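# Insert the loose short pin into the empty block hole

## Task

Take the short pin that is lying free on the table (the one not already seated in a block) and press it into the empty hole in the blocks until it will go no further, then release it. It must stay seated without the robot supporting it. The task fails if the robot is gripping any other loose object at the end. The task also fails unless the block with that hole stays upright, within about one finger width of its starting spot and turned roughly as before. At the end, open the gripper and move the arm away.

## Robot and tools

ROBOT. Two xArm6 arms, left_arm and right_arm, each with six revolute joints and a two-finger parallel gripper. Their bases in the scene frame are: left_arm at (-0.029, +0.431, 0) m, quat_wxyz (+1.000, 0, 0, -0.026); right_arm at (-0.024, -0.398, 0) m, quat_wxyz (+0.997, 0, 0, +0.075). The bases may tilt slightly. Mounting plates and a metal frame standing on the floor behind the arms are fixed obstacles. A "too close" message counts each plate, and the half of the frame on that side, as part of that arm.

FRAME. There is one shared scene frame. Its origin is on the table surface midway between the arms. +z is up, +x points out across the table, and left_arm sits on the +y side. The arm names say nothing about which side of a camera image something is on.

execute_actions. Argument "actions" is a list with zero or one item. Optional "pictures": true adds camera images; they also come automatically when the list is empty.
- Empty list: sends nothing and reports the current state.
- Action: {"rows": [...], "steps": n}. n is 5 to 15 and defaults to 15. Each step lasts 1/30 s and uses one row. If there are fewer rows than steps, the last row is repeated.
- Wait: {"steps": n}, with n up to 300 and no rows. It sends nothing new and ends n steps after the previous result. Your reply time counts toward those steps.
A refused call sends nothing to the robot.

ROW FORMAT. Every row has 14 numbers covering both arms, even if only one moves. The order is left_arm waist, shoulder, elbow, forearm roll, wrist pitch, wrist roll, opening, followed by the same seven for right_arm. The six joint values are absolute target angles in radians, in each arm's own joint space, on the same scale that Joint positions reports. They are not offsets. Stated joint ranges: waist -6.283 to 6.283, shoulder -2.059 to 2.094, elbow -3.927 to 0.192, forearm roll -6.283 to 6.283, wrist pitch -1.693 to 3.142, wrist roll -6.283 to 6.283. The opening is an absolute command from -1 (closed) to +1 (fully open). It is not in metres.

LIMITS. A call is refused if any target is more than 0.010 rad beyond a stated end and also further out than that joint's last reported angle. The real end can differ from the stated one by up to 0.010 rad. A target past the real end is clipped to it, and the result then says "joint sent to its limit". That message may refer to an earlier action still running. If no message appears, that does not prove there is more room.

SPEED. Joint targets move at most 3.14 rad/s. They take 0.16 s to reach that speed from rest, and all joints of an arm are slowed together so they arrive at the same time. On each step, a target is kept within 0.623 rad of the measured angle. If the targets would carry the gripper more than 70 mm from where it is measured, they are scaled back. Large moves therefore take several calls.

TIMING. Each result is captured 5 steps before the action finishes. Those last steps run while you are composing your next call. Between calls the arms keep heading for the last row sent. They stop once they have settled, or when a step is HELD; after that, only a new action moves them on.

GRIPPER. The fingers point along the gripper's +z axis and close along its y axis. end_effector_position is the point between the closed pads, roughly 2 cm behind the fingertips. Closing pushes the tips about 10 mm further along +z. To hold something, keep commanding an opening well below grip_measured; a lower command squeezes harder, up to about 24 N per pad for objects up to about 6 cm wide. Closing fast can press harder than that and may spring the fingers open.

RESULT LINES.
- State line (left_arm: … | right_arm: …): each gripper's end_effector_position (m), end_effector_quat_wxyz, and linear and angular velocity (m/s, rad/s), all in the scene frame. The printed position can be off, especially at long reach.
- Joint positions and Joint velocities: one block per arm with its six joints (rad, rad/s), then the gap between the finger pads (m, m/s; 0.084 when fully open).
- grip_measured: the measured opening, on the same -1..1 scale as the command.
- "joint command not followed": a clearance check changed or blocked some joint targets; the rest of the row was still carried out.
- HELD: marks steps where all or part of your row was not sent.
- MOTOR HOT: a motor has passed 65 °C. OVER-TEMPERATURE FAULT: at 80 °C that arm is braked until it cools. Holding loads heats motors.
- Torque fault: if contact torque reaches a joint's load limit (waist 44, shoulder 44, elbow 26.4, forearm roll 26.4, wrist pitch 17.6, wrist roll 17.6 N m, including any held weight), that arm stops, backs the joint off slightly, holds for 10 s and skips the rest of the call.

CAMERAS. cam_left_wrist and cam_right_wrist, both 896x504 and in that order. Each wrist_camera_optical frame has +z forward, +x right in the image and +y down.

zoom_image: camera ("cam_left_wrist" or "cam_right_wrist") and region [x0, y0, x1, y1] in pixels of that camera's latest full image, with (0,0) at the top-left and at most 504x504. It returns an enlarged view.

read_manual: optional section, "licences" only. It returns the URDF licence texts and does not move anything.

finished_scene: scene (integer), the number of the current scene. The goal must already be met and stay met. Replying without any tool call also ends things.

AVOID. Arms colliding with or pressing on each other. Knocking anything off the table. Shoving or tipping the target block. Drops, slips, slams and forceful pushes. Finishing with any loose object still in a gripper. Brief outside tugs on held parts or nudges to loose objects may happen.

Each tool is called after "Call:" by a JSON object that holds its "api" and its "payload".

## Session

Call:
{"api": "execute_actions", "payload": {"actions": []}}

Scene clock: 0.00 s of 4690.00 s.
left_arm: end_effector_position=(+0.1005, +0.0996, +0.3102) grip_measured=+1.00 end_effector_quat_wxyz=(-0.325, +0.846, -0.380, +0.186) end_effector_velocity=(-0.000, +0.000, -0.001) end_effector_angular_velocity=(+0.002, -0.000, -0.000) | right_arm: end_effector_position=(+0.3141, +0.0433, +0.2663) grip_measured=+1.00 end_effector_quat_wxyz=(-0.064, -0.559, +0.825, +0.051) end_effector_velocity=(+0.000, +0.000, +0.001) end_effector_angular_velocity=(+0.003, -0.000, -0.001)
Joint positions: left_arm=[-1.564 -0.126 -1.135  0.585  1.767 -0.807  0.084] | right_arm=[ 0.71   0.372 -1.747  0.132  1.474  2.791  0.084]
Joint velocities: left_arm=[-0.     0.     0.002 -0.    -0.    -0.     0.   ] | right_arm=[-0.001 -0.002 -0.     0.002 -0.001 -0.     0.   ]

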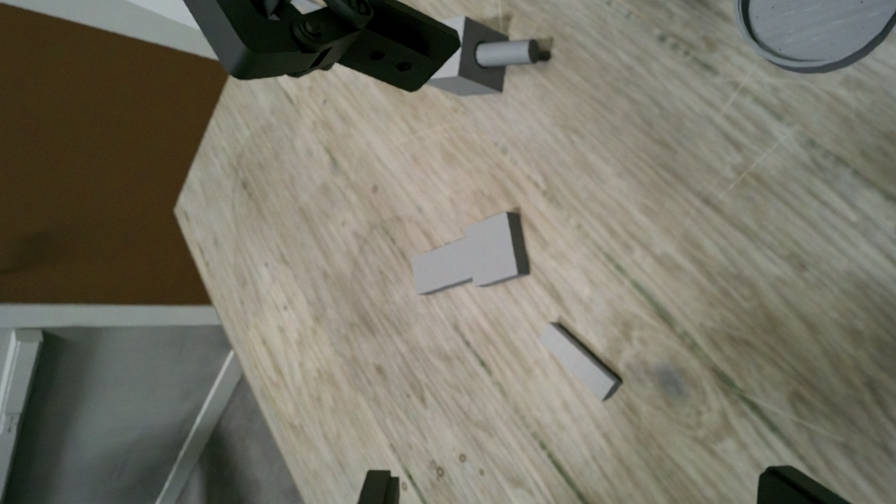

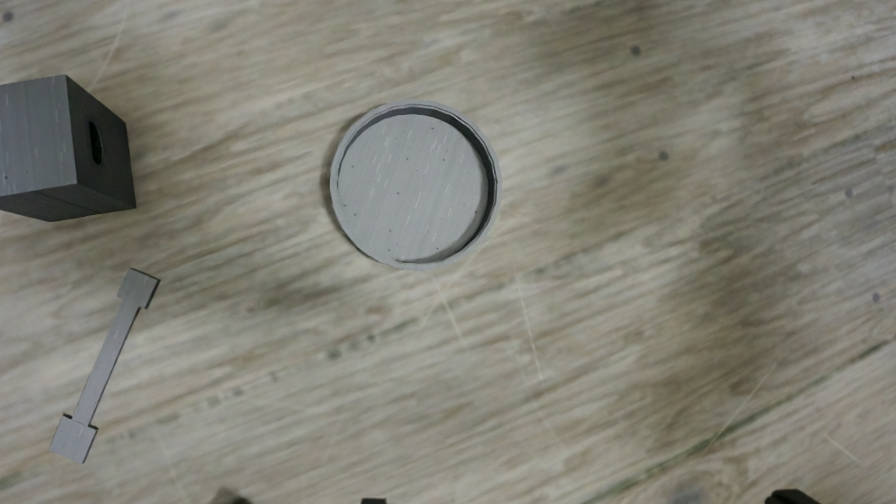

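Call:
{"api": "zoom_image", "payload": {"camera": "cam_right_wrist", "region": [0, 50, 252, 250]}}

Call:
{"api": "zoom_image", "payload": {"camera": "cam_left_wrist", "region": [380, 0, 700, 420]}}

Region (0, 50, 252, 250) of cam_right_wrist's 896x504 image, scaled by 2.000, with more detail than that image has; it fills the top 400 rows of this view, and the rest is white.

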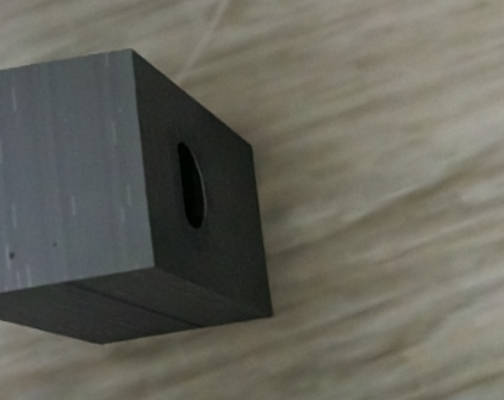

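Region (380, 0, 700, 420) of cam_left_wrist's 896x504 image, scaled by 1.200, with more detail than that image has; it fills the left 384 columns of this view, and the rest is white.

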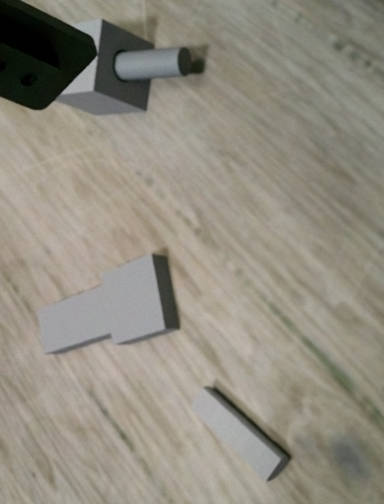

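Call:
{"api": "execute_actions", "payload": {"actions": [{"rows": [[-1.564,-0.126,-1.135,0.585,1.767,-0.807,1, 0.415,-0.244,-1.234,0,1.478,0.565,1],[-1.564,-0.126,-1.135,0.585,1.767,-0.807,1, 0.415,-0.244,-1.234,0,1.478,0.565,1],[-1.564,-0.126,-1.135,0.585,1.767,-0.807,1, 0.415,-0.244,-1.234,0,1.478,0.565,1],[-1.564,-0.126,-1.135,0.585,1.767,-0.807,1, 0.415,-0.244,-1.234,0,1.478,0.565,1],[-1.564,-0.126,-1.135,0.585,1.767,-0.807,1, 0.415,-0.244,-1.234,0,1.478,0.565,1],[-1.564,-0.126,-1.135,0.585,1.767,-0.807,1, 0.415,-0.244,-1.234,0,1.478,0.565,1],[-1.564,-0.126,-1.135,0.585,1.767,-0.807,1, 0.415,-0.244,-1.234,0,1.478,0.565,1],[-1.564,-0.126,-1.135,0.585,1.767,-0.807,1, 0.415,-0.244,-1.234,0,1.478,0.565,1],[-1.564,-0.126,-1.135,0.585,1.767,-0.807,1, 0.415,-0.244,-1.234,0,1.478,0.565,1],[-1.564,-0.126,-1.135,0.585,1.767,-0.807,1, 0.415,-0.244,-1.234,0,1.478,0.565,1],[-0.474,-0.3365,-1.150,0,1.486,-0.526,1, 0.415,-0.244,-1.234,0,1.478,0.565,1]], "steps": 15}]}}

Call:
{"api": "execute_actions", "payload": {"actions": [{"steps": 30}], "pictures": true}}

Scene clock: 4.07 s of 4690.00 s.
left_arm: end_effector_position=(+0.1005, +0.0997, +0.3100) grip_measured=+1.00 end_effector_quat_wxyz=(-0.326, +0.846, -0.380, +0.185) end_effector_velocity=(+0.000, -0.000, -0.001) end_effector_angular_velocity=(+0.002, +0.000, +0.000) | right_arm: end_effector_position=(+0.3331, -0.0718, +0.3223) grip_measured=+1.00 end_effector_quat_wxyz=(-0.023, -0.659, +0.751, +0.032) end_effector_velocity=(+0.005, -0.429, +0.154) end_effector_angular_velocity=(+0.077, -0.330, +1.391)
Joint positions: left_arm=[-1.564 -0.126 -1.135  0.585  1.767 -0.807  0.084] | right_arm=[ 0.558  0.056 -1.486  0.065  1.476  2.403  0.084]
Joint velocities: left_arm=[ 0.001  0.002 -0.    -0.    -0.     0.     0.   ] | right_arm=[-0.556 -1.15   0.962 -0.247  0.011 -1.917 -0.   ]
Steps of this call (steps 1 to 90: nothing new was sent; then 0.73 s passed at rest; steps 91 to 100: the first 10 steps of this action). Readings (joint positions):
91: left_arm=[-1.564 -0.126 -1.135 0.585 1.767 -0.807] | right_arm=[0.709 0.371 -1.746 0.132 1.474 2.790]
92: left_arm=[-1.564 -0.126 -1.135 0.585 1.767 -0.807] | right_arm=[0.707 0.364 -1.738 0.130 1.474 2.780]
94: left_arm=[-1.564 -0.126 -1.135 0.585 1.767 -0.807] | right_arm=[0.680 0.305 -1.680 0.117 1.475 2.714]
98: left_arm=[-1.564 -0.126 -1.135 0.585 1.767 -0.807] | right_arm=[0.596 0.134 -1.551 0.081 1.475 2.521]
100: the state above

Scene clock: 5.07 s of 4690.00 s.
left_arm: end_effector_position=(+0.2995, +0.2390, +0.3496) grip_measured=+1.00 end_effector_quat_wxyz=(-0.000, +1.000, -0.002, -0.000) end_effector_velocity=(+0.003, +0.002, +0.004) end_effector_angular_velocity=(-0.007, -0.010, +0.007) | right_arm: end_effector_position=(+0.3200, -0.1803, +0.3499) grip_measured=+1.00 end_effector_quat_wxyz=(+0.000, +1.000, -0.000, -0.000) end_effector_velocity=(-0.000, -0.000, +0.001) end_effector_angular_velocity=(+0.002, -0.002, +0.003)
Joint positions: left_arm=[-0.476 -0.336 -1.149  0.     1.486 -0.526  0.084] | right_arm=[ 0.415 -0.244 -1.234  0.     1.478  0.566  0.084]
Joint velocities: left_arm=[ 0.009 -0.003 -0.007 -0.001 -0.002  0.002  0.   ] | right_arm=[-0.001 -0.003  0.     0.001  0.    -0.004  0.   ]
Kept back: nothing.
Steps of this call (steps 1 to 5: the last 5 steps of your previous action; steps 6 to 30: the robot went on to your last target). Readings (joint positions):
1: left_arm=[-1.563 -0.126 -1.135 0.584 1.766 -0.806] | right_arm=[0.540 0.018 -1.454 0.056 1.476 2.336]
2: left_arm=[-1.556 -0.128 -1.135 0.575 1.762 -0.802] | right_arm=[0.522 -0.019 -1.423 0.048 1.477 2.262]
4: left_arm=[-1.491 -0.148 -1.134 0.510 1.730 -0.771] | right_arm=[0.488 -0.090 -1.364 0.033 1.477 2.090]
8: left_arm=[-1.207 -0.236 -1.145 0.283 1.622 -0.663] | right_arm=[0.439 -0.194 -1.278 0.011 1.478 1.686]
30: the state above

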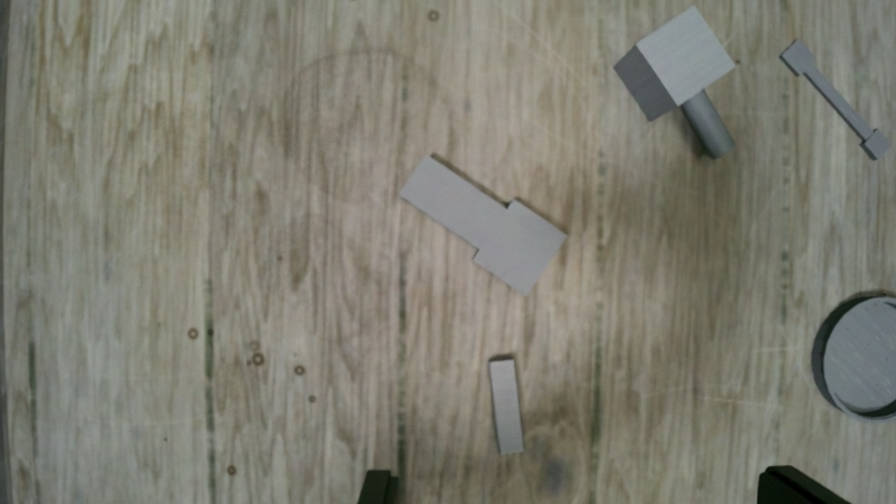

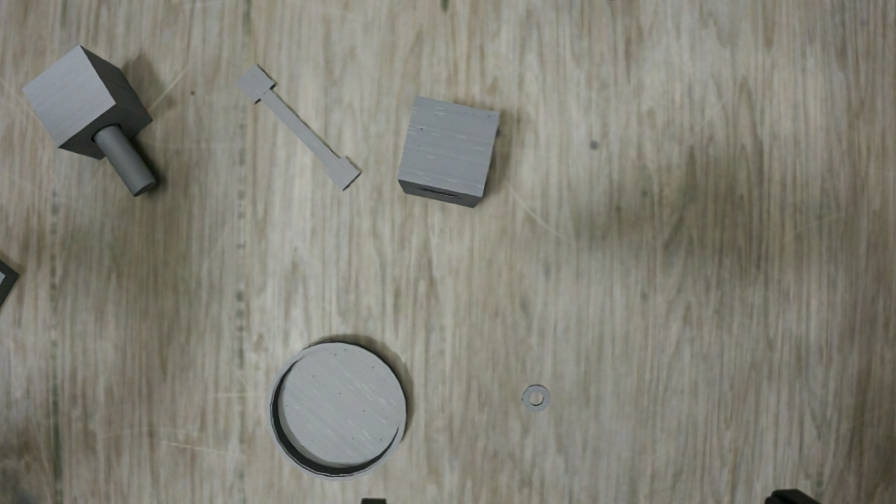

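Call:
{"api": "zoom_image", "payload": {"camera": "cam_left_wrist", "region": [440, 340, 580, 480]}}

Call:
{"api": "zoom_image", "payload": {"camera": "cam_right_wrist", "region": [370, 80, 530, 240]}}

Region (440, 340, 580, 480) of cam_left_wrist's 896x504 image, scaled by 3.600, with more detail than that image has.

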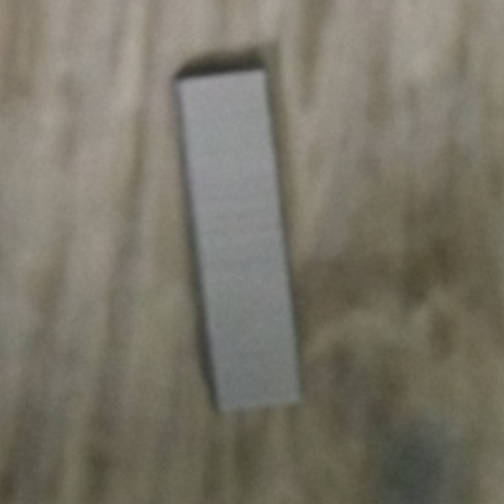

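Region (370, 80, 530, 240) of cam_right_wrist's 896x504 image, scaled by 3.150, with more detail than that image has.

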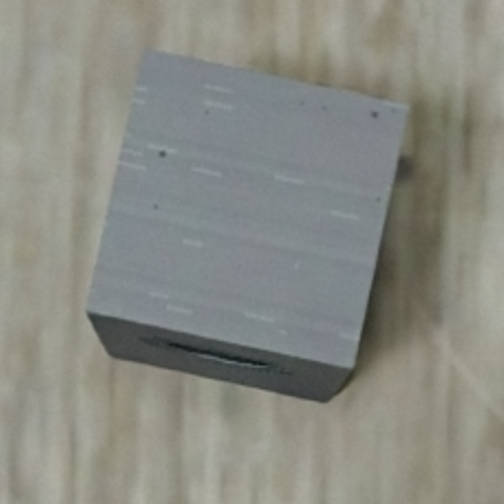

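Call:
{"api": "execute_actions", "payload": {"actions": [{"rows": [[0.5,-0.3365,-1.150,0,1.486,-0.526,1, 0.415,-0.244,-1.234,0,1.478,0.565,1],[0.5,-0.3365,-1.150,0,1.486,-0.526,1, 0.415,-0.244,-1.234,0,1.478,0.565,1],[0.5,-0.3365,-1.150,0,1.486,-0.526,1, 0.415,-0.244,-1.234,0,1.478,0.565,1],[0.5,-0.3365,-1.150,0,1.486,-0.526,1, 0.415,-0.244,-1.234,0,1.478,0.565,1],[0.5,-0.3365,-1.150,0,1.486,-0.526,1, 1.0405,0.8445,-2.0082,0,1.1637,1.0755,1]], "steps": 15}]}}

Call:
{"api": "execute_actions", "payload": {"actions": [{"steps": 35}], "pictures": true}}

Scene clock: 8.63 s of 4690.00 s.
left_arm: end_effector_position=(+0.3458, +0.3637, +0.3500) grip_measured=+1.00 end_effector_quat_wxyz=(-0.000, +0.985, +0.173, +0.000) end_effector_velocity=(+0.091, +0.505, +0.000) end_effector_angular_velocity=(+0.002, -0.001, +1.348) | right_arm: end_effector_position=(+0.3318, -0.1028, +0.3563) grip_measured=+1.00 end_effector_quat_wxyz=(-0.021, +0.999, +0.011, +0.026) end_effector_velocity=(+0.038, +0.554, +0.004) end_effector_angular_velocity=(+0.287, -0.269, +0.179)
Joint positions: left_arm=[-0.125 -0.336 -1.15   0.     1.486 -0.526  0.084] | right_arm=[ 0.543 -0.111 -1.37  -0.     1.413  0.671  0.084]
Joint velocities: left_arm=[ 1.348  0.001 -0.001  0.002  0.    -0.001 -0.   ] | right_arm=[ 0.867  0.992 -0.96   0.002 -0.422  0.69  -0.   ]
Steps of this call (steps 1 to 15: the robot went on to your last target; steps 16 to 90: nothing new was sent; then 0.23 s passed at rest; steps 91 to 100: the first 10 steps of this action). Readings (joint positions):
91: left_arm=[-0.473 -0.336 -1.150 -0.000 1.486 -0.526] | right_arm=[0.415 -0.244 -1.234 0.000 1.478 0.565]
92: left_arm=[-0.466 -0.336 -1.150 -0.000 1.486 -0.526] | right_arm=[0.415 -0.244 -1.234 0.000 1.478 0.565]
94: left_arm=[-0.402 -0.336 -1.150 -0.001 1.486 -0.526] | right_arm=[0.415 -0.244 -1.234 -0.000 1.478 0.565]
98: left_arm=[-0.215 -0.336 -1.150 0.000 1.486 -0.526] | right_arm=[0.478 -0.179 -1.303 -0.001 1.444 0.621]
100: the state above

Scene clock: 9.80 s of 4690.00 s.
left_arm: end_effector_position=(+0.3143, +0.5955, +0.3502) grip_measured=+1.00 end_effector_quat_wxyz=(+0.000, +0.884, +0.468, +0.000) end_effector_velocity=(-0.000, +0.001, +0.001) end_effector_angular_velocity=(+0.001, -0.002, +0.002) | right_arm: end_effector_position=(+0.2261, +0.2240, +0.1036) grip_measured=+1.00 end_effector_quat_wxyz=(-0.003, +0.998, +0.057, +0.001) end_effector_velocity=(-0.013, -0.012, -0.034) end_effector_angular_velocity=(-0.062, +0.025, +0.012)
Joint positions: left_arm=[ 0.5   -0.337 -1.15  -0.     1.486 -0.526  0.084] | right_arm=[ 1.039  0.841 -2.01  -0.     1.163  1.075  0.084]
Joint velocities: left_arm=[ 0.003 -0.001 -0.001  0.     0.     0.     0.   ] | right_arm=[ 0.012  0.031  0.03  -0.     0.006 -0.    -0.   ]
Kept back: nothing.
Steps of this call (steps 1 to 5: the last 5 steps of your previous action; steps 6 to 35: the robot went on to your last target). Readings (joint positions):
1: left_arm=[-0.080 -0.336 -1.150 0.000 1.486 -0.526] | right_arm=[0.571 -0.078 -1.403 -0.000 1.399 0.694]
2: left_arm=[-0.035 -0.336 -1.150 0.000 1.486 -0.526] | right_arm=[0.599 -0.044 -1.437 -0.000 1.385 0.716]
4: left_arm=[0.054 -0.336 -1.150 0.000 1.486 -0.526] | right_arm=[0.651 0.027 -1.505 0.000 1.359 0.758]
8: left_arm=[0.233 -0.336 -1.150 0.000 1.486 -0.526] | right_arm=[0.743 0.176 -1.624 0.000 1.313 0.832]
35: the state above

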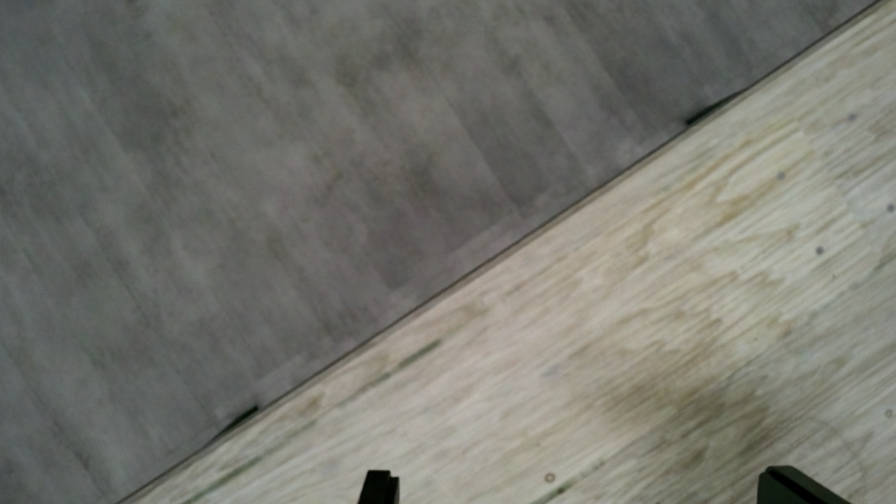

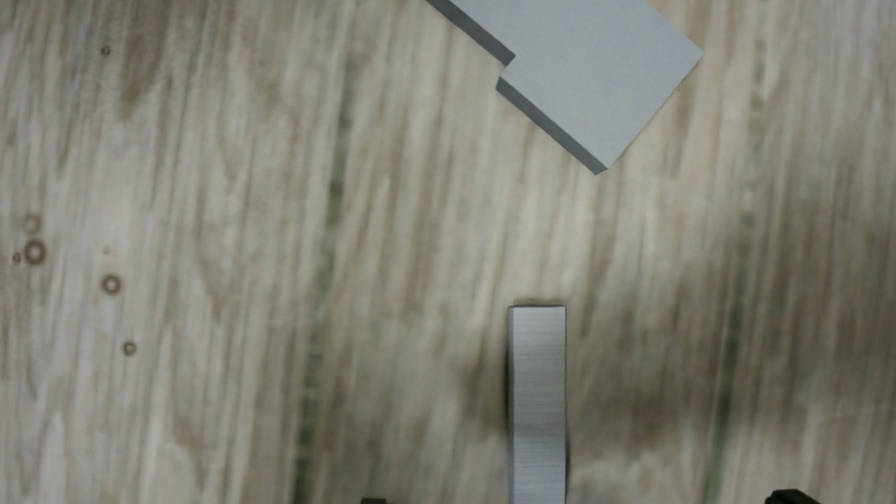

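Call:
{"api": "execute_actions", "payload": {"actions": [{"rows": [[0.5,-0.3365,-1.150,0,1.486,-0.526,1, 1.0443,0.9368,-1.9458,0,1.0090,1.0795,1]], "steps": 15}]}}

Call:
{"api": "execute_actions", "payload": {"actions": [{"steps": 15}], "pictures": true}}

Scene clock: 11.13 s of 4690.00 s.
left_arm: end_effector_position=(+0.3142, +0.5956, +0.3501) grip_measured=+1.00 end_effector_quat_wxyz=(+0.000, +0.884, +0.468, +0.000) end_effector_velocity=(+0.000, -0.000, +0.001) end_effector_angular_velocity=(+0.001, -0.001, +0.000) | right_arm: end_effector_position=(+0.2213, +0.2220, +0.0231) grip_measured=+1.00 end_effector_quat_wxyz=(+0.002, +0.998, +0.057, -0.001) end_effector_velocity=(+0.018, +0.049, +0.074) end_effector_angular_velocity=(+0.163, -0.068, +0.003)
Joint positions: left_arm=[ 0.5   -0.337 -1.15   0.     1.486 -0.526  0.084] | right_arm=[ 1.044  0.938 -1.945  0.     1.011  1.079  0.084]
Joint velocities: left_arm=[-0.001 -0.001 -0.001  0.     0.    -0.001  0.   ] | right_arm=[ 0.002 -0.064 -0.069 -0.004 -0.043  0.001 -0.   ]
Steps of this call (steps 1 to 15: the robot went on to your last target; steps 16 to 30: nothing new was sent; steps 31 to 40: the first 10 steps of this action). Readings (joint positions):
31: left_arm=[0.500 -0.336 -1.150 0.000 1.486 -0.526] | right_arm=[1.041 0.845 -2.008 -0.000 1.163 1.076]
32: left_arm=[0.500 -0.337 -1.150 0.000 1.486 -0.526] | right_arm=[1.041 0.848 -2.006 -0.000 1.152 1.076]
34: left_arm=[0.500 -0.337 -1.150 0.000 1.486 -0.526] | right_arm=[1.042 0.877 -1.990 -0.000 1.089 1.077]
38: left_arm=[0.500 -0.336 -1.150 0.000 1.486 -0.526] | right_arm=[1.044 0.944 -1.937 0.001 1.017 1.079]
40: the state above

Scene clock: 11.63 s of 4690.00 s.
left_arm: end_effector_position=(+0.3142, +0.5956, +0.3501) grip_measured=+1.00 end_effector_quat_wxyz=(+0.000, +0.884, +0.468, +0.000) end_effector_velocity=(-0.000, +0.000, +0.001) end_effector_angular_velocity=(+0.001, -0.002, -0.000) | right_arm: end_effector_position=(+0.2216, +0.2228, +0.0241) grip_measured=+1.00 end_effector_quat_wxyz=(-0.000, +0.998, +0.057, +0.000) end_effector_velocity=(-0.000, -0.000, +0.000) end_effector_angular_velocity=(-0.001, +0.000, +0.000)
Joint positions: left_arm=[ 0.5   -0.337 -1.15   0.     1.486 -0.526  0.084] | right_arm=[ 1.044  0.937 -1.946 -0.     1.009  1.08   0.084]
Joint velocities: left_arm=[ 0.    -0.002 -0.     0.     0.     0.    -0.   ] | right_arm=[ 0.    -0.001  0.001  0.     0.001 -0.     0.   ]
Kept back: nothing.
Steps of this call (steps 1 to 5: the last 5 steps of your previous action; steps 6 to 15: the robot went on to your last target). Readings (joint positions):
1: left_arm=[0.500 -0.337 -1.150 -0.000 1.486 -0.526] | right_arm=[1.044 0.936 -1.947 -0.000 1.010 1.079]
2: left_arm=[0.500 -0.337 -1.150 -0.000 1.486 -0.526] | right_arm=[1.044 0.936 -1.947 -0.000 1.009 1.079]
4: left_arm=[0.500 -0.336 -1.150 0.000 1.486 -0.526] | right_arm=[1.044 0.936 -1.946 -0.000 1.009 1.080]
8: left_arm=[0.500 -0.337 -1.150 -0.000 1.486 -0.526] | right_arm=[1.044 0.937 -1.945 -0.000 1.009 1.080]
15: the state above
All arms were judged still, so your last target was given up. Only a new action makes them travel on or press farther. Fingers that are still opening or closing keep moving.

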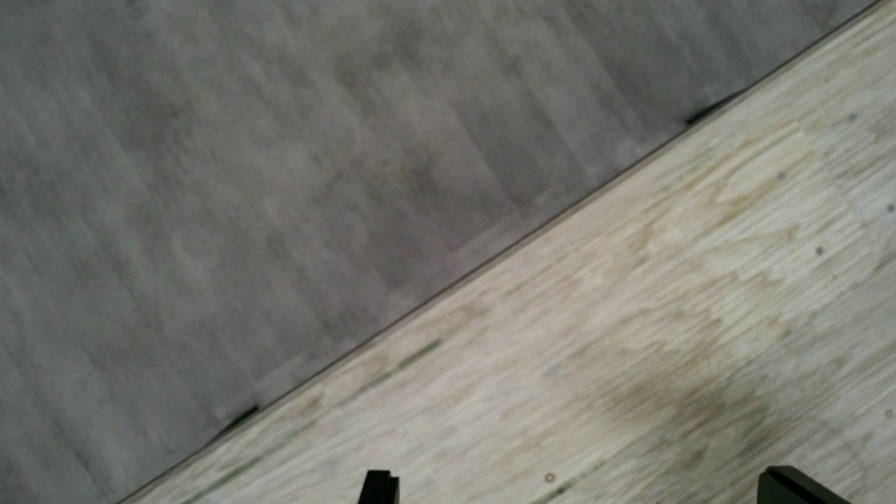

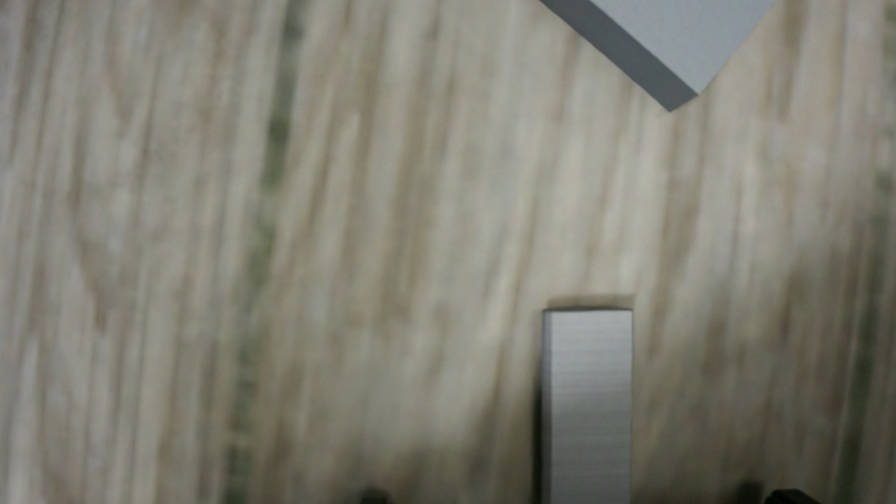

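Call:
{"api": "execute_actions", "payload": {"actions": [{"rows": [[0.5,-0.3365,-1.150,0,1.486,-0.526,1, 1.0443,0.9368,-1.9458,0,1.0090,1.0795,0.6],[0.5,-0.3365,-1.150,0,1.486,-0.526,1, 1.0443,0.9368,-1.9458,0,1.0090,1.0795,0.2],[0.5,-0.3365,-1.150,0,1.486,-0.526,1, 1.0443,0.9368,-1.9458,0,1.0090,1.0795,-0.1],[0.5,-0.3365,-1.150,0,1.486,-0.526,1, 1.0443,0.9368,-1.9458,0,1.0090,1.0795,-0.3],[0.5,-0.3365,-1.150,0,1.486,-0.526,1, 1.0443,0.9368,-1.9458,0,1.0090,1.0795,-0.35],[0.5,-0.3365,-1.150,0,1.486,-0.526,1, 1.0443,0.9368,-1.9458,0,1.0090,1.0795,-0.4],[0.5,-0.3365,-1.150,0,1.486,-0.526,1, 1.0443,0.9368,-1.9458,0,1.0090,1.0795,-0.4],[0.5,-0.3365,-1.150,0,1.486,-0.526,1, 1.0443,0.9368,-1.9458,0,1.0090,1.0795,-0.4],[0.5,-0.3365,-1.150,0,1.486,-0.526,1, 1.0443,0.9368,-1.9458,0,1.0090,1.0795,-0.4],[0.5,-0.3365,-1.150,0,1.486,-0.526,1, 1.0443,0.9368,-1.9458,0,1.0090,1.0795,-0.45],[0.5,-0.3365,-1.150,0,1.486,-0.526,1, 1.0443,0.9368,-1.9458,0,1.0090,1.0795,-0.5],[0.5,-0.3365,-1.150,0,1.486,-0.526,1, 1.0443,0.9368,-1.9458,0,1.0090,1.0795,-0.55],[0.5,-0.3365,-1.150,0,1.486,-0.526,1, 1.0443,0.9368,-1.9458,0,1.0090,1.0795,-0.65],[0.5,-0.3365,-1.150,0,1.486,-0.526,1, 1.0443,0.9368,-1.9458,0,1.0090,1.0795,-0.8],[0.5,-0.3365,-1.150,0,1.486,-0.526,1, 1.0443,0.9368,-1.9458,0,1.0090,1.0795,-1]], "steps": 15}]}}

Call:
{"api": "execute_actions", "payload": {"actions": [{"steps": 15}], "pictures": true}}

Scene clock: 12.73 s of 4690.00 s.
left_arm: end_effector_position=(+0.3142, +0.5956, +0.3501) grip_measured=+1.00 end_effector_quat_wxyz=(+0.000, +0.884, +0.468, +0.000) end_effector_velocity=(+0.000, -0.000, +0.000) end_effector_angular_velocity=(+0.001, -0.001, -0.001) | right_arm: end_effector_position=(+0.2216, +0.2229, +0.0241) grip_measured=-0.43 end_effector_quat_wxyz=(-0.000, +0.998, +0.057, +0.000) end_effector_velocity=(+0.002, +0.006, +0.005) end_effector_angular_velocity=(+0.019, -0.007, +0.002)
Joint positions: left_arm=[ 0.5   -0.337 -1.15  -0.     1.486 -0.526  0.084] | right_arm=[ 1.044  0.937 -1.946  0.     1.009  1.08   0.025]
Joint velocities: left_arm=[-0.001 -0.001 -0.001  0.     0.     0.     0.   ] | right_arm=[ 0.001 -0.002 -0.009  0.001 -0.01  -0.001 -0.136]
Steps of this call (steps 1 to 23: nothing new was sent; steps 24 to 33: the first 10 steps of this action). Readings (joint positions):
24: left_arm=[0.500 -0.336 -1.150 0.000 1.486 -0.526] | right_arm=[1.044 0.937 -1.946 0.000 1.009 1.079]
25: left_arm=[0.500 -0.337 -1.150 -0.000 1.486 -0.526] | right_arm=[1.044 0.937 -1.946 -0.000 1.009 1.080]
27: left_arm=[0.500 -0.336 -1.150 -0.000 1.486 -0.526] | right_arm=[1.044 0.937 -1.946 -0.000 1.009 1.080]
31: left_arm=[0.500 -0.337 -1.150 0.000 1.486 -0.526] | right_arm=[1.044 0.937 -1.946 0.000 1.009 1.080]
33: the state above

Scene clock: 13.23 s of 4690.00 s.
left_arm: end_effector_position=(+0.3142, +0.5956, +0.3501) grip_measured=+1.00 end_effector_quat_wxyz=(+0.000, +0.884, +0.468, +0.000) end_effector_velocity=(+0.000, +0.000, +0.000) end_effector_angular_velocity=(+0.000, -0.000, -0.001) | right_arm: end_effector_position=(+0.2216, +0.2229, +0.0242) grip_measured=-0.56 end_effector_quat_wxyz=(-0.000, +0.998, +0.057, +0.000) end_effector_velocity=(+0.000, -0.000, -0.000) end_effector_angular_velocity=(-0.000, -0.001, -0.001)
Joint positions: left_arm=[ 0.5   -0.336 -1.15   0.     1.486 -0.526  0.084] | right_arm=[ 1.044  0.937 -1.946 -0.     1.009  1.08   0.02 ]
Joint velocities: left_arm=[-0.     0.    -0.001  0.    -0.     0.001 -0.   ] | right_arm=[-0.001  0.     0.    -0.001 -0.     0.001  0.   ]
Kept back: nothing.
Steps of this call (steps 1 to 5: the last 5 steps of your previous action; steps 6 to 15: the robot went on to your last target). Readings (joint positions):
1: left_arm=[0.500 -0.337 -1.150 -0.000 1.486 -0.526] | right_arm=[1.044 0.937 -1.946 0.000 1.009 1.079]
2: left_arm=[0.500 -0.337 -1.150 -0.000 1.486 -0.526] | right_arm=[1.044 0.937 -1.946 0.000 1.009 1.079]
4: left_arm=[0.500 -0.337 -1.150 -0.000 1.486 -0.526] | right_arm=[1.044 0.937 -1.946 -0.000 1.009 1.080]
8: left_arm=[0.500 -0.336 -1.150 -0.000 1.486 -0.526] | right_arm=[1.044 0.937 -1.946 -0.000 1.009 1.080]
15: the state above
All arms were judged still, so your last target was given up. Only a new action makes them travel on or press farther. Fingers that are still opening or closing keep moving.

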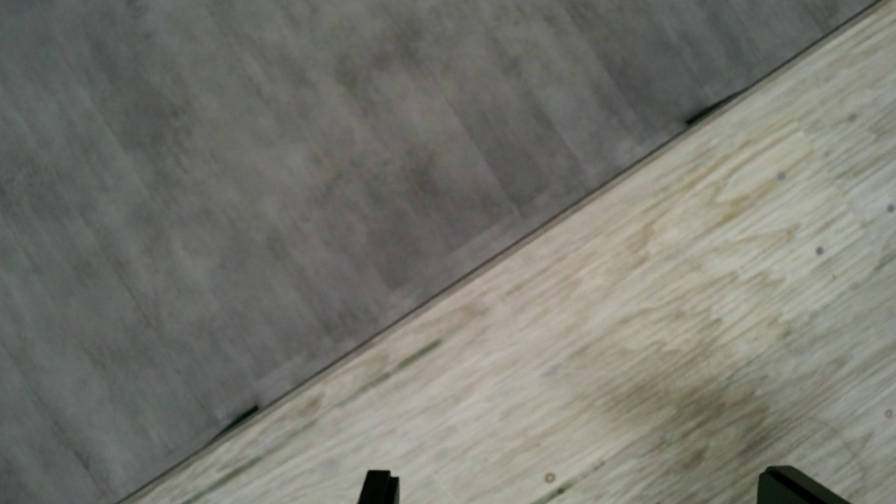

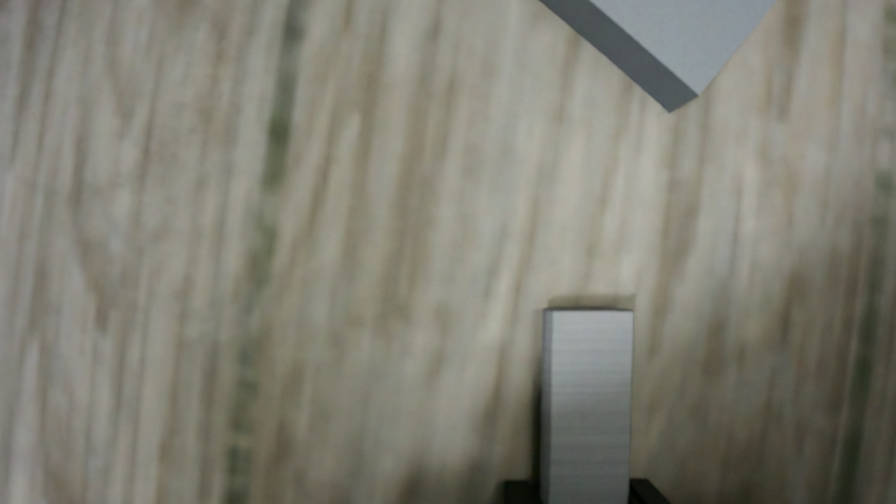

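Call:
{"api": "execute_actions", "payload": {"actions": [{"rows": [[0.5,-0.3365,-1.150,0,-1.649,-3.1416,-1, 1.0443,0.925,-1.954,0,1.029,1.0795,-1],[0.5,-0.3365,-1.150,0,-1.649,-3.1416,-1, 1.0443,0.910,-1.964,0,1.054,1.0795,-1],[0.5,-0.3365,-1.150,0,-1.649,-3.1416,-1, 1.0443,0.890,-1.978,0,1.088,1.0795,-1],[0.5,-0.3365,-1.150,0,-1.649,-3.1416,-1, 1.0443,0.870,-1.991,0,1.121,1.0795,-1],[0.5,-0.3365,-1.150,0,-1.649,-3.1416,-1, 1.0443,0.855,-2.001,0,1.146,1.0795,-1],[0.5,-0.3365,-1.150,0,-1.649,-3.1416,-1, 1.0443,0.8445,-2.008,0,1.1637,1.0795,-1],[0.5,-0.3365,-1.150,0,-1.649,-3.1416,-1, 1.0443,0.8445,-2.008,0,1.1637,1.0795,-1],[0.5,-0.3365,-1.150,0,-1.649,-3.1416,-1, 1.0443,0.8445,-2.008,0,1.1637,1.0795,-1],[0.5,-0.3365,-1.150,0,-1.649,-3.1416,-1, 0.4851,0.1377,-0.9145,0,0.7768,0.8503,-1]], "steps": 15}]}}

Call:
{"api": "execute_actions", "payload": {"actions": [{"steps": 30}]}}

Scene clock: 15.83 s of 4690.00 s.
left_arm: end_effector_position=(+0.4123, +0.6426, +0.4151) grip_measured=-0.53 end_effector_quat_wxyz=(+0.067, +0.723, +0.647, +0.232) end_effector_velocity=(+0.341, +0.163, +0.371) end_effector_angular_velocity=(+0.020, -2.228, +1.784) | right_arm: end_effector_position=(+0.2270, +0.2275, +0.1089) grip_measured=-0.56 end_effector_quat_wxyz=(-0.012, +0.998, +0.057, +0.005) end_effector_velocity=(+0.153, -0.080, +0.109) end_effector_angular_velocity=(+0.196, -0.072, -0.086)
Joint positions: left_arm=[ 0.5   -0.336 -1.15   0.     1.    -1.012  0.021] | right_arm=[ 1.039  0.831 -2.005  0.     1.148  1.076  0.02 ]
Joint velocities: left_arm=[-0.001  0.003  0.002  0.    -2.022 -2.02  -0.204] | right_arm=[-0.258 -0.439  0.484  0.011 -0.254 -0.176 -0.   ]
Steps of this call (steps 1 to 68: nothing new was sent; steps 69 to 78: the first 10 steps of this action). Readings (joint positions):
69: left_arm=[0.500 -0.337 -1.150 -0.000 1.485 -0.527] | right_arm=[1.044 0.936 -1.946 0.000 1.010 1.079]
70: left_arm=[0.500 -0.337 -1.150 -0.000 1.475 -0.537] | right_arm=[1.044 0.934 -1.947 0.000 1.017 1.079]
72: left_arm=[0.500 -0.336 -1.148 -0.000 1.406 -0.607] | right_arm=[1.044 0.919 -1.956 0.000 1.050 1.080]
76: left_arm=[0.500 -0.336 -1.150 0.000 1.135 -0.877] | right_arm=[1.044 0.854 -2.003 -0.000 1.142 1.079]
78: the state above

Scene clock: 16.83 s of 4690.00 s.
left_arm: end_effector_position=(+0.3210, +0.5988, +0.8508) grip_measured=-1.00 end_effector_quat_wxyz=(+0.900, -0.035, +0.302, +0.311) end_effector_velocity=(-0.455, -0.219, +0.170) end_effector_angular_velocity=(+0.404, -2.053, -0.738) | right_arm: end_effector_position=(+0.3493, -0.1223, +0.1005) grip_measured=-0.56 end_effector_quat_wxyz=(-0.000, +0.994, -0.107, +0.000) end_effector_velocity=(+0.011, +0.012, +0.018) end_effector_angular_velocity=(+0.035, -0.048, +0.012)
Joint positions: left_arm=[ 0.5   -0.337 -1.15  -0.    -1.037 -2.924  0.   ] | right_arm=[ 0.487  0.139 -0.918  0.     0.777  0.851  0.02 ]
Joint velocities: left_arm=[-0.001 -0.    -0.     0.    -2.026 -0.904  0.   ] | right_arm=[ 0.007 -0.024 -0.014 -0.    -0.022 -0.005  0.   ]
Kept back: nothing.
Steps of this call (steps 1 to 5: the last 5 steps of your previous action; steps 6 to 30: the robot went on to your last target). Readings (joint positions):
1: left_arm=[0.500 -0.336 -1.150 0.000 0.932 -1.080] | right_arm=[1.024 0.811 -1.978 0.001 1.134 1.067]
2: left_arm=[0.500 -0.336 -1.150 0.000 0.864 -1.148] | right_arm=[0.999 0.784 -1.944 0.001 1.116 1.056]
4: left_arm=[0.500 -0.336 -1.150 0.000 0.729 -1.283] | right_arm=[0.941 0.725 -1.885 0.000 1.083 1.036]
8: left_arm=[0.500 -0.337 -1.150 0.000 0.457 -1.555] | right_arm=[0.843 0.599 -1.751 -0.000 1.018 0.997]
30: the state above

Call:
{"api": "execute_actions", "payload": {"actions": [{"rows": [[-0.842,0.6996,-0.5508,0,-1.649,-3.1416,-1, 0.4851,0.150,-0.9105,0,0.7605,0.8503,-1],[-0.842,0.6996,-0.5508,0,-1.649,-3.1416,-1, 0.4851,0.165,-0.9054,0,0.7404,0.8503,-1],[-0.842,0.6996,-0.5508,0,-1.649,-3.1416,-1, 0.4851,0.180,-0.9003,0,0.7203,0.8503,-1],[-0.842,0.6996,-0.5508,0,-1.649,-3.1416,-1, 0.4851,0.193,-0.896,0,0.703,0.8503,-1],[-0.842,0.6996,-0.5508,0,-1.649,-3.1416,-1, 0.4851,0.202,-0.893,0,0.691,0.8503,-1],[-0.842,0.6996,-0.5508,0,-1.649,-3.1416,-1, 0.4851,0.2060,-0.8916,0,0.6856,0.8503,-1]], "steps": 15}]}}

Call:
{"api": "execute_actions", "payload": {"actions": [{"steps": 50}], "pictures": true}}

Scene clock: 17.50 s of 4690.00 s.
left_arm: end_effector_position=(+0.3259, +0.5286, +0.7497) grip_measured=-1.00 end_effector_quat_wxyz=(+0.975, -0.023, +0.174, +0.133) end_effector_velocity=(+0.465, -0.120, -0.425) end_effector_angular_velocity=(-0.308, +1.118, -0.653) | right_arm: end_effector_position=(+0.3474, -0.1247, +0.0655) grip_measured=-0.56 end_effector_quat_wxyz=(+0.002, +0.994, -0.107, -0.002) end_effector_velocity=(+0.022, +0.016, +0.015) end_effector_angular_velocity=(+0.049, -0.067, -0.000)
Joint positions: left_arm=[ 0.321 -0.157 -0.993 -0.    -1.639 -3.138  0.   ] | right_arm=[ 0.485  0.207 -0.889  0.     0.688  0.85   0.02 ]
Joint velocities: left_arm=[-0.649  0.668  0.499  0.001 -0.007 -0.003  0.   ] | right_arm=[ 0.001 -0.001 -0.03  -0.    -0.051  0.001 -0.   ]
Steps of this call (steps 1 to 10: the robot went on to your last target; steps 11 to 20: the first 10 steps of this action). Readings (joint positions):
11: left_arm=[0.499 -0.336 -1.149 -0.000 -1.637 -3.137] | right_arm=[0.485 0.138 -0.915 -0.000 0.776 0.850]
12: left_arm=[0.491 -0.331 -1.144 -0.000 -1.640 -3.138] | right_arm=[0.485 0.141 -0.914 -0.000 0.770 0.850]
14: left_arm=[0.448 -0.291 -1.106 -0.000 -1.638 -3.138] | right_arm=[0.485 0.159 -0.909 -0.000 0.744 0.850]
18: left_arm=[0.364 -0.202 -1.028 -0.000 -1.638 -3.138] | right_arm=[0.485 0.203 -0.890 0.000 0.694 0.850]
20: the state above

Scene clock: 19.17 s of 4690.00 s.
left_arm: end_effector_position=(+0.2891, +0.0364, +0.1593) grip_measured=-1.00 end_effector_quat_wxyz=(+0.616, +0.315, +0.659, -0.295) end_effector_velocity=(-0.001, -0.000, -0.001) end_effector_angular_velocity=(+0.002, +0.003, -0.002) | right_arm: end_effector_position=(+0.3490, -0.1235, +0.0670) grip_measured=-0.56 end_effector_quat_wxyz=(+0.000, +0.994, -0.107, +0.000) end_effector_velocity=(-0.000, +0.000, -0.000) end_effector_angular_velocity=(+0.001, +0.001, -0.001)
Joint positions: left_arm=[-0.84   0.698 -0.552 -0.    -1.649 -3.142  0.   ] | right_arm=[ 0.485  0.206 -0.892 -0.     0.686  0.85   0.02 ]
Joint velocities: left_arm=[-0.002  0.001  0.002  0.     0.001 -0.001  0.   ] | right_arm=[ 0.     0.     0.     0.001 -0.     0.    -0.   ]
Kept back: nothing.
Steps of this call (steps 1 to 5: the last 5 steps of your previous action; steps 6 to 50: the robot went on to your last target). Readings (joint positions):
1: left_arm=[0.299 -0.135 -0.977 -0.000 -1.639 -3.138] | right_arm=[0.485 0.207 -0.891 0.000 0.687 0.850]
2: left_arm=[0.278 -0.113 -0.961 -0.000 -1.639 -3.138] | right_arm=[0.485 0.206 -0.892 -0.000 0.686 0.850]
4: left_arm=[0.233 -0.069 -0.932 -0.000 -1.640 -3.139] | right_arm=[0.485 0.205 -0.893 -0.000 0.686 0.850]
8: left_arm=[0.144 0.021 -0.878 -0.000 -1.641 -3.139] | right_arm=[0.485 0.206 -0.892 -0.000 0.686 0.850]
50: the state above

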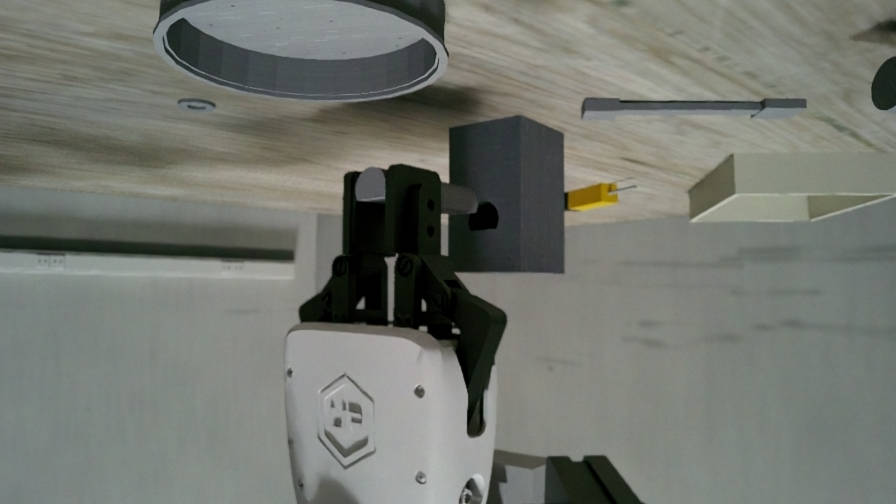

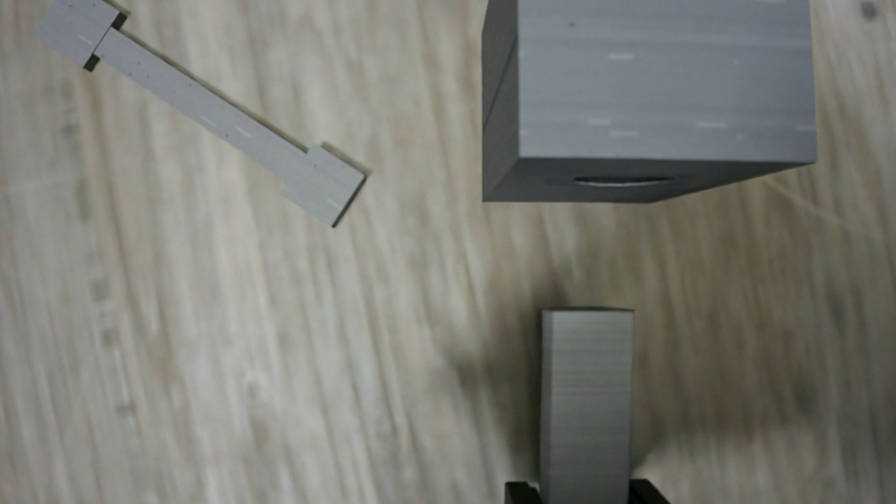

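Call:
{"api": "zoom_image", "payload": {"camera": "cam_left_wrist", "region": [330, 100, 590, 290]}}

Call:
{"api": "zoom_image", "payload": {"camera": "cam_right_wrist", "region": [460, 120, 840, 360]}}

Region (330, 100, 590, 290) of cam_left_wrist's 896x504 image, scaled by 1.938, with more detail than that image has; it fills the top 368 rows of this view, and the rest is white.

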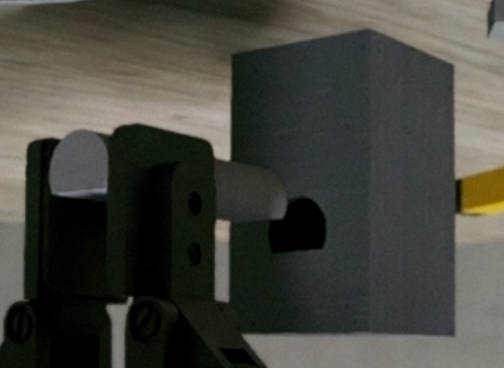

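Region (460, 120, 840, 360) of cam_right_wrist's 896x504 image, scaled by 1.326, with more detail than that image has; it fills the top 318 rows of this view, and the rest is white.

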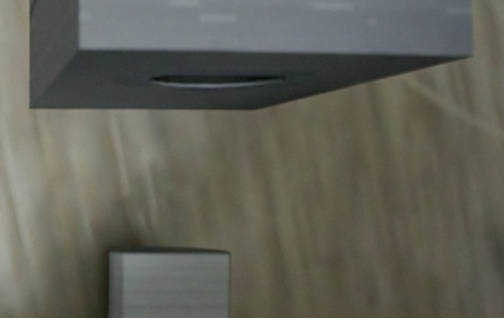

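Call:
{"api": "execute_actions", "payload": {"actions": [{"rows": [[-0.842,0.6996,-0.5508,0,-1.649,-3.1416,-1, 0.4811,0.2073,-0.8955,0,0.6882,0.8463,-1],[-0.842,0.6996,-0.5508,0,-1.649,-3.1416,-1, 0.4750,0.2093,-0.9014,0,0.6921,0.8402,-1],[-0.842,0.6996,-0.5508,0,-1.649,-3.1416,-1, 0.4690,0.2112,-0.9072,0,0.6960,0.8342,-1],[-0.842,0.6996,-0.5508,0,-1.649,-3.1416,-1, 0.4629,0.2132,-0.9131,0,0.6999,0.8281,-1],[-0.842,0.6996,-0.5508,0,-1.649,-3.1416,-1, 0.4569,0.2151,-0.9189,0,0.7038,0.8221,-1],[-0.842,0.6996,-0.5508,0,-1.649,-3.1416,-1, 0.4508,0.2171,-0.9248,0,0.7077,0.8160,-1],[-0.842,0.6996,-0.5508,0,-1.649,-3.1416,-1, 0.4468,0.2184,-0.9287,0,0.7103,0.8120,-1],[-0.842,0.6996,-0.5508,0,-1.649,-3.1416,-1, 0.4448,0.2190,-0.9306,0,0.7116,0.8100,-1]], "steps": 15}]}}

Call:
{"api": "execute_actions", "payload": {"actions": [{"steps": 12}], "pictures": true}}

Scene clock: 21.07 s of 4690.00 s.
left_arm: end_effector_position=(+0.2879, +0.0361, +0.1581) grip_measured=-1.00 end_effector_quat_wxyz=(+0.615, +0.316, +0.660, -0.295) end_effector_velocity=(-0.000, +0.000, +0.000) end_effector_angular_velocity=(-0.000, +0.000, +0.000) | right_arm: end_effector_position=(+0.3669, -0.1333, +0.0729) grip_measured=-0.56 end_effector_quat_wxyz=(-0.000, +0.994, -0.108, +0.000) end_effector_velocity=(+0.021, -0.013, +0.008) end_effector_angular_velocity=(+0.001, -0.001, -0.000)
Joint positions: left_arm=[-0.842  0.7   -0.551  0.    -1.649 -3.142  0.   ] | right_arm=[ 0.446  0.218 -0.929 -0.     0.71   0.812  0.02 ]
Joint velocities: left_arm=[ 0.    -0.001  0.001  0.     0.    -0.     0.   ] | right_arm=[-0.047  0.012 -0.045  0.001  0.031 -0.048  0.   ]
Steps of this call (steps 1 to 15: the robot went on to your last target; steps 16 to 47: nothing new was sent; steps 48 to 57: the first 10 steps of this action). Readings (joint positions):
48: left_arm=[-0.842 0.700 -0.551 0.000 -1.649 -3.142] | right_arm=[0.485 0.206 -0.892 0.000 0.686 0.850]
49: left_arm=[-0.842 0.700 -0.551 -0.000 -1.649 -3.142] | right_arm=[0.484 0.207 -0.893 0.000 0.687 0.848]
51: left_arm=[-0.842 0.700 -0.551 -0.000 -1.649 -3.142] | right_arm=[0.476 0.209 -0.901 0.000 0.692 0.840]
55: left_arm=[-0.842 0.700 -0.551 -0.000 -1.649 -3.142] | right_arm=[0.453 0.216 -0.923 -0.000 0.706 0.818]
57: the state above

Scene clock: 21.47 s of 4690.00 s.
left_arm: end_effector_position=(+0.2879, +0.0361, +0.1581) grip_measured=-1.00 end_effector_quat_wxyz=(+0.615, +0.316, +0.660, -0.295) end_effector_velocity=(-0.000, +0.000, -0.001) end_effector_angular_velocity=(+0.001, +0.001, -0.000) | right_arm: end_effector_position=(+0.3671, -0.1337, +0.0728) grip_measured=-0.56 end_effector_quat_wxyz=(+0.000, +0.994, -0.107, -0.000) end_effector_velocity=(+0.000, +0.000, +0.001) end_effector_angular_velocity=(+0.002, -0.000, -0.002)
Joint positions: left_arm=[-0.842  0.7   -0.551 -0.    -1.649 -3.142  0.   ] | right_arm=[ 0.445  0.219 -0.931  0.     0.712  0.81   0.02 ]
Joint velocities: left_arm=[-0.001  0.001  0.    -0.     0.     0.     0.   ] | right_arm=[-0.001 -0.001 -0.001  0.002  0.    -0.     0.   ]
Kept back: nothing.
Steps of this call (steps 1 to 5: the last 5 steps of your previous action; steps 6 to 12: the robot went on to your last target). Readings (joint positions):
1: left_arm=[-0.842 0.700 -0.551 -0.000 -1.649 -3.142] | right_arm=[0.445 0.218 -0.930 -0.000 0.711 0.811]
2: left_arm=[-0.842 0.700 -0.551 -0.000 -1.649 -3.142] | right_arm=[0.445 0.219 -0.930 -0.000 0.711 0.811]
4: left_arm=[-0.842 0.700 -0.551 -0.000 -1.649 -3.142] | right_arm=[0.445 0.219 -0.930 0.000 0.712 0.810]
8: left_arm=[-0.842 0.700 -0.551 -0.000 -1.649 -3.142] | right_arm=[0.445 0.219 -0.930 0.000 0.712 0.810]
12: the state above

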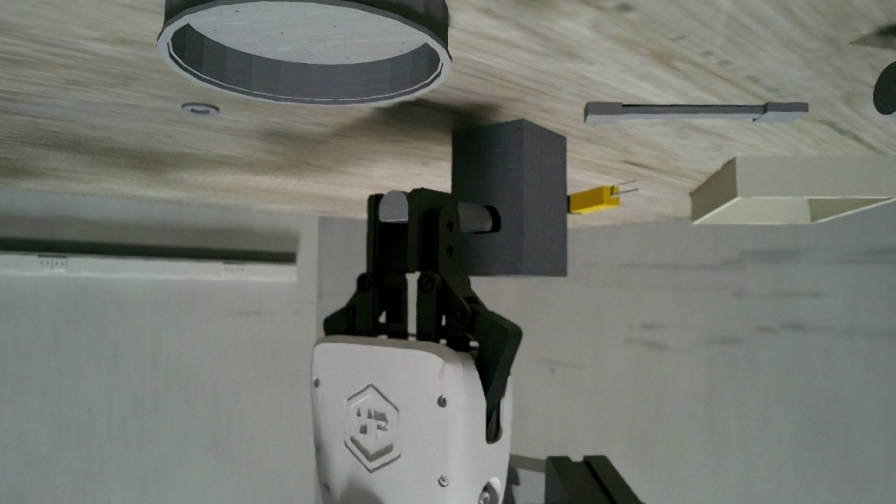

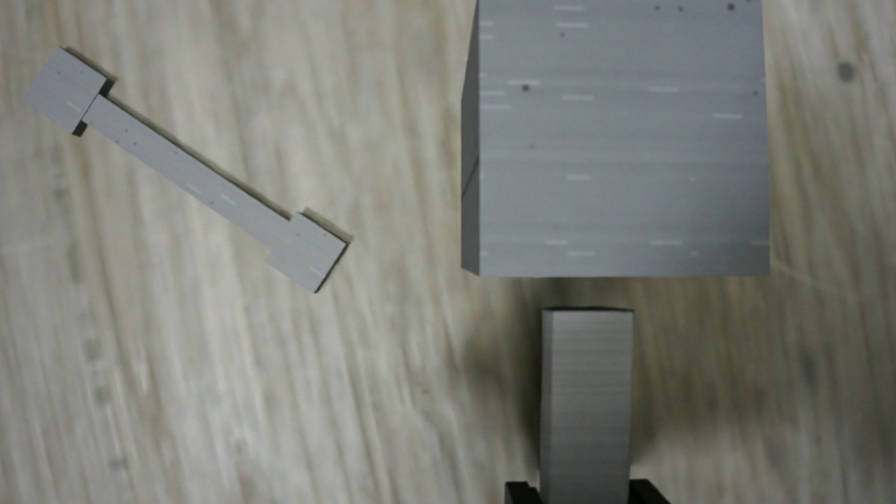

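Call:
{"api": "zoom_image", "payload": {"camera": "cam_left_wrist", "region": [360, 170, 540, 290]}}

Region (360, 170, 540, 290) of cam_left_wrist's 896x504 image, scaled by 2.800, with more detail than that image has.

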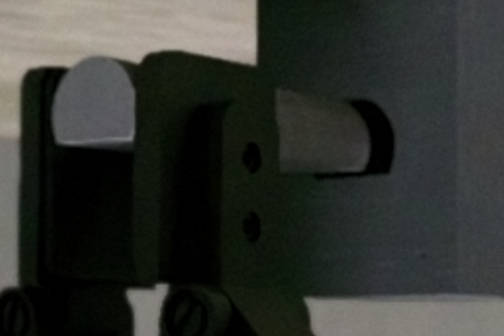

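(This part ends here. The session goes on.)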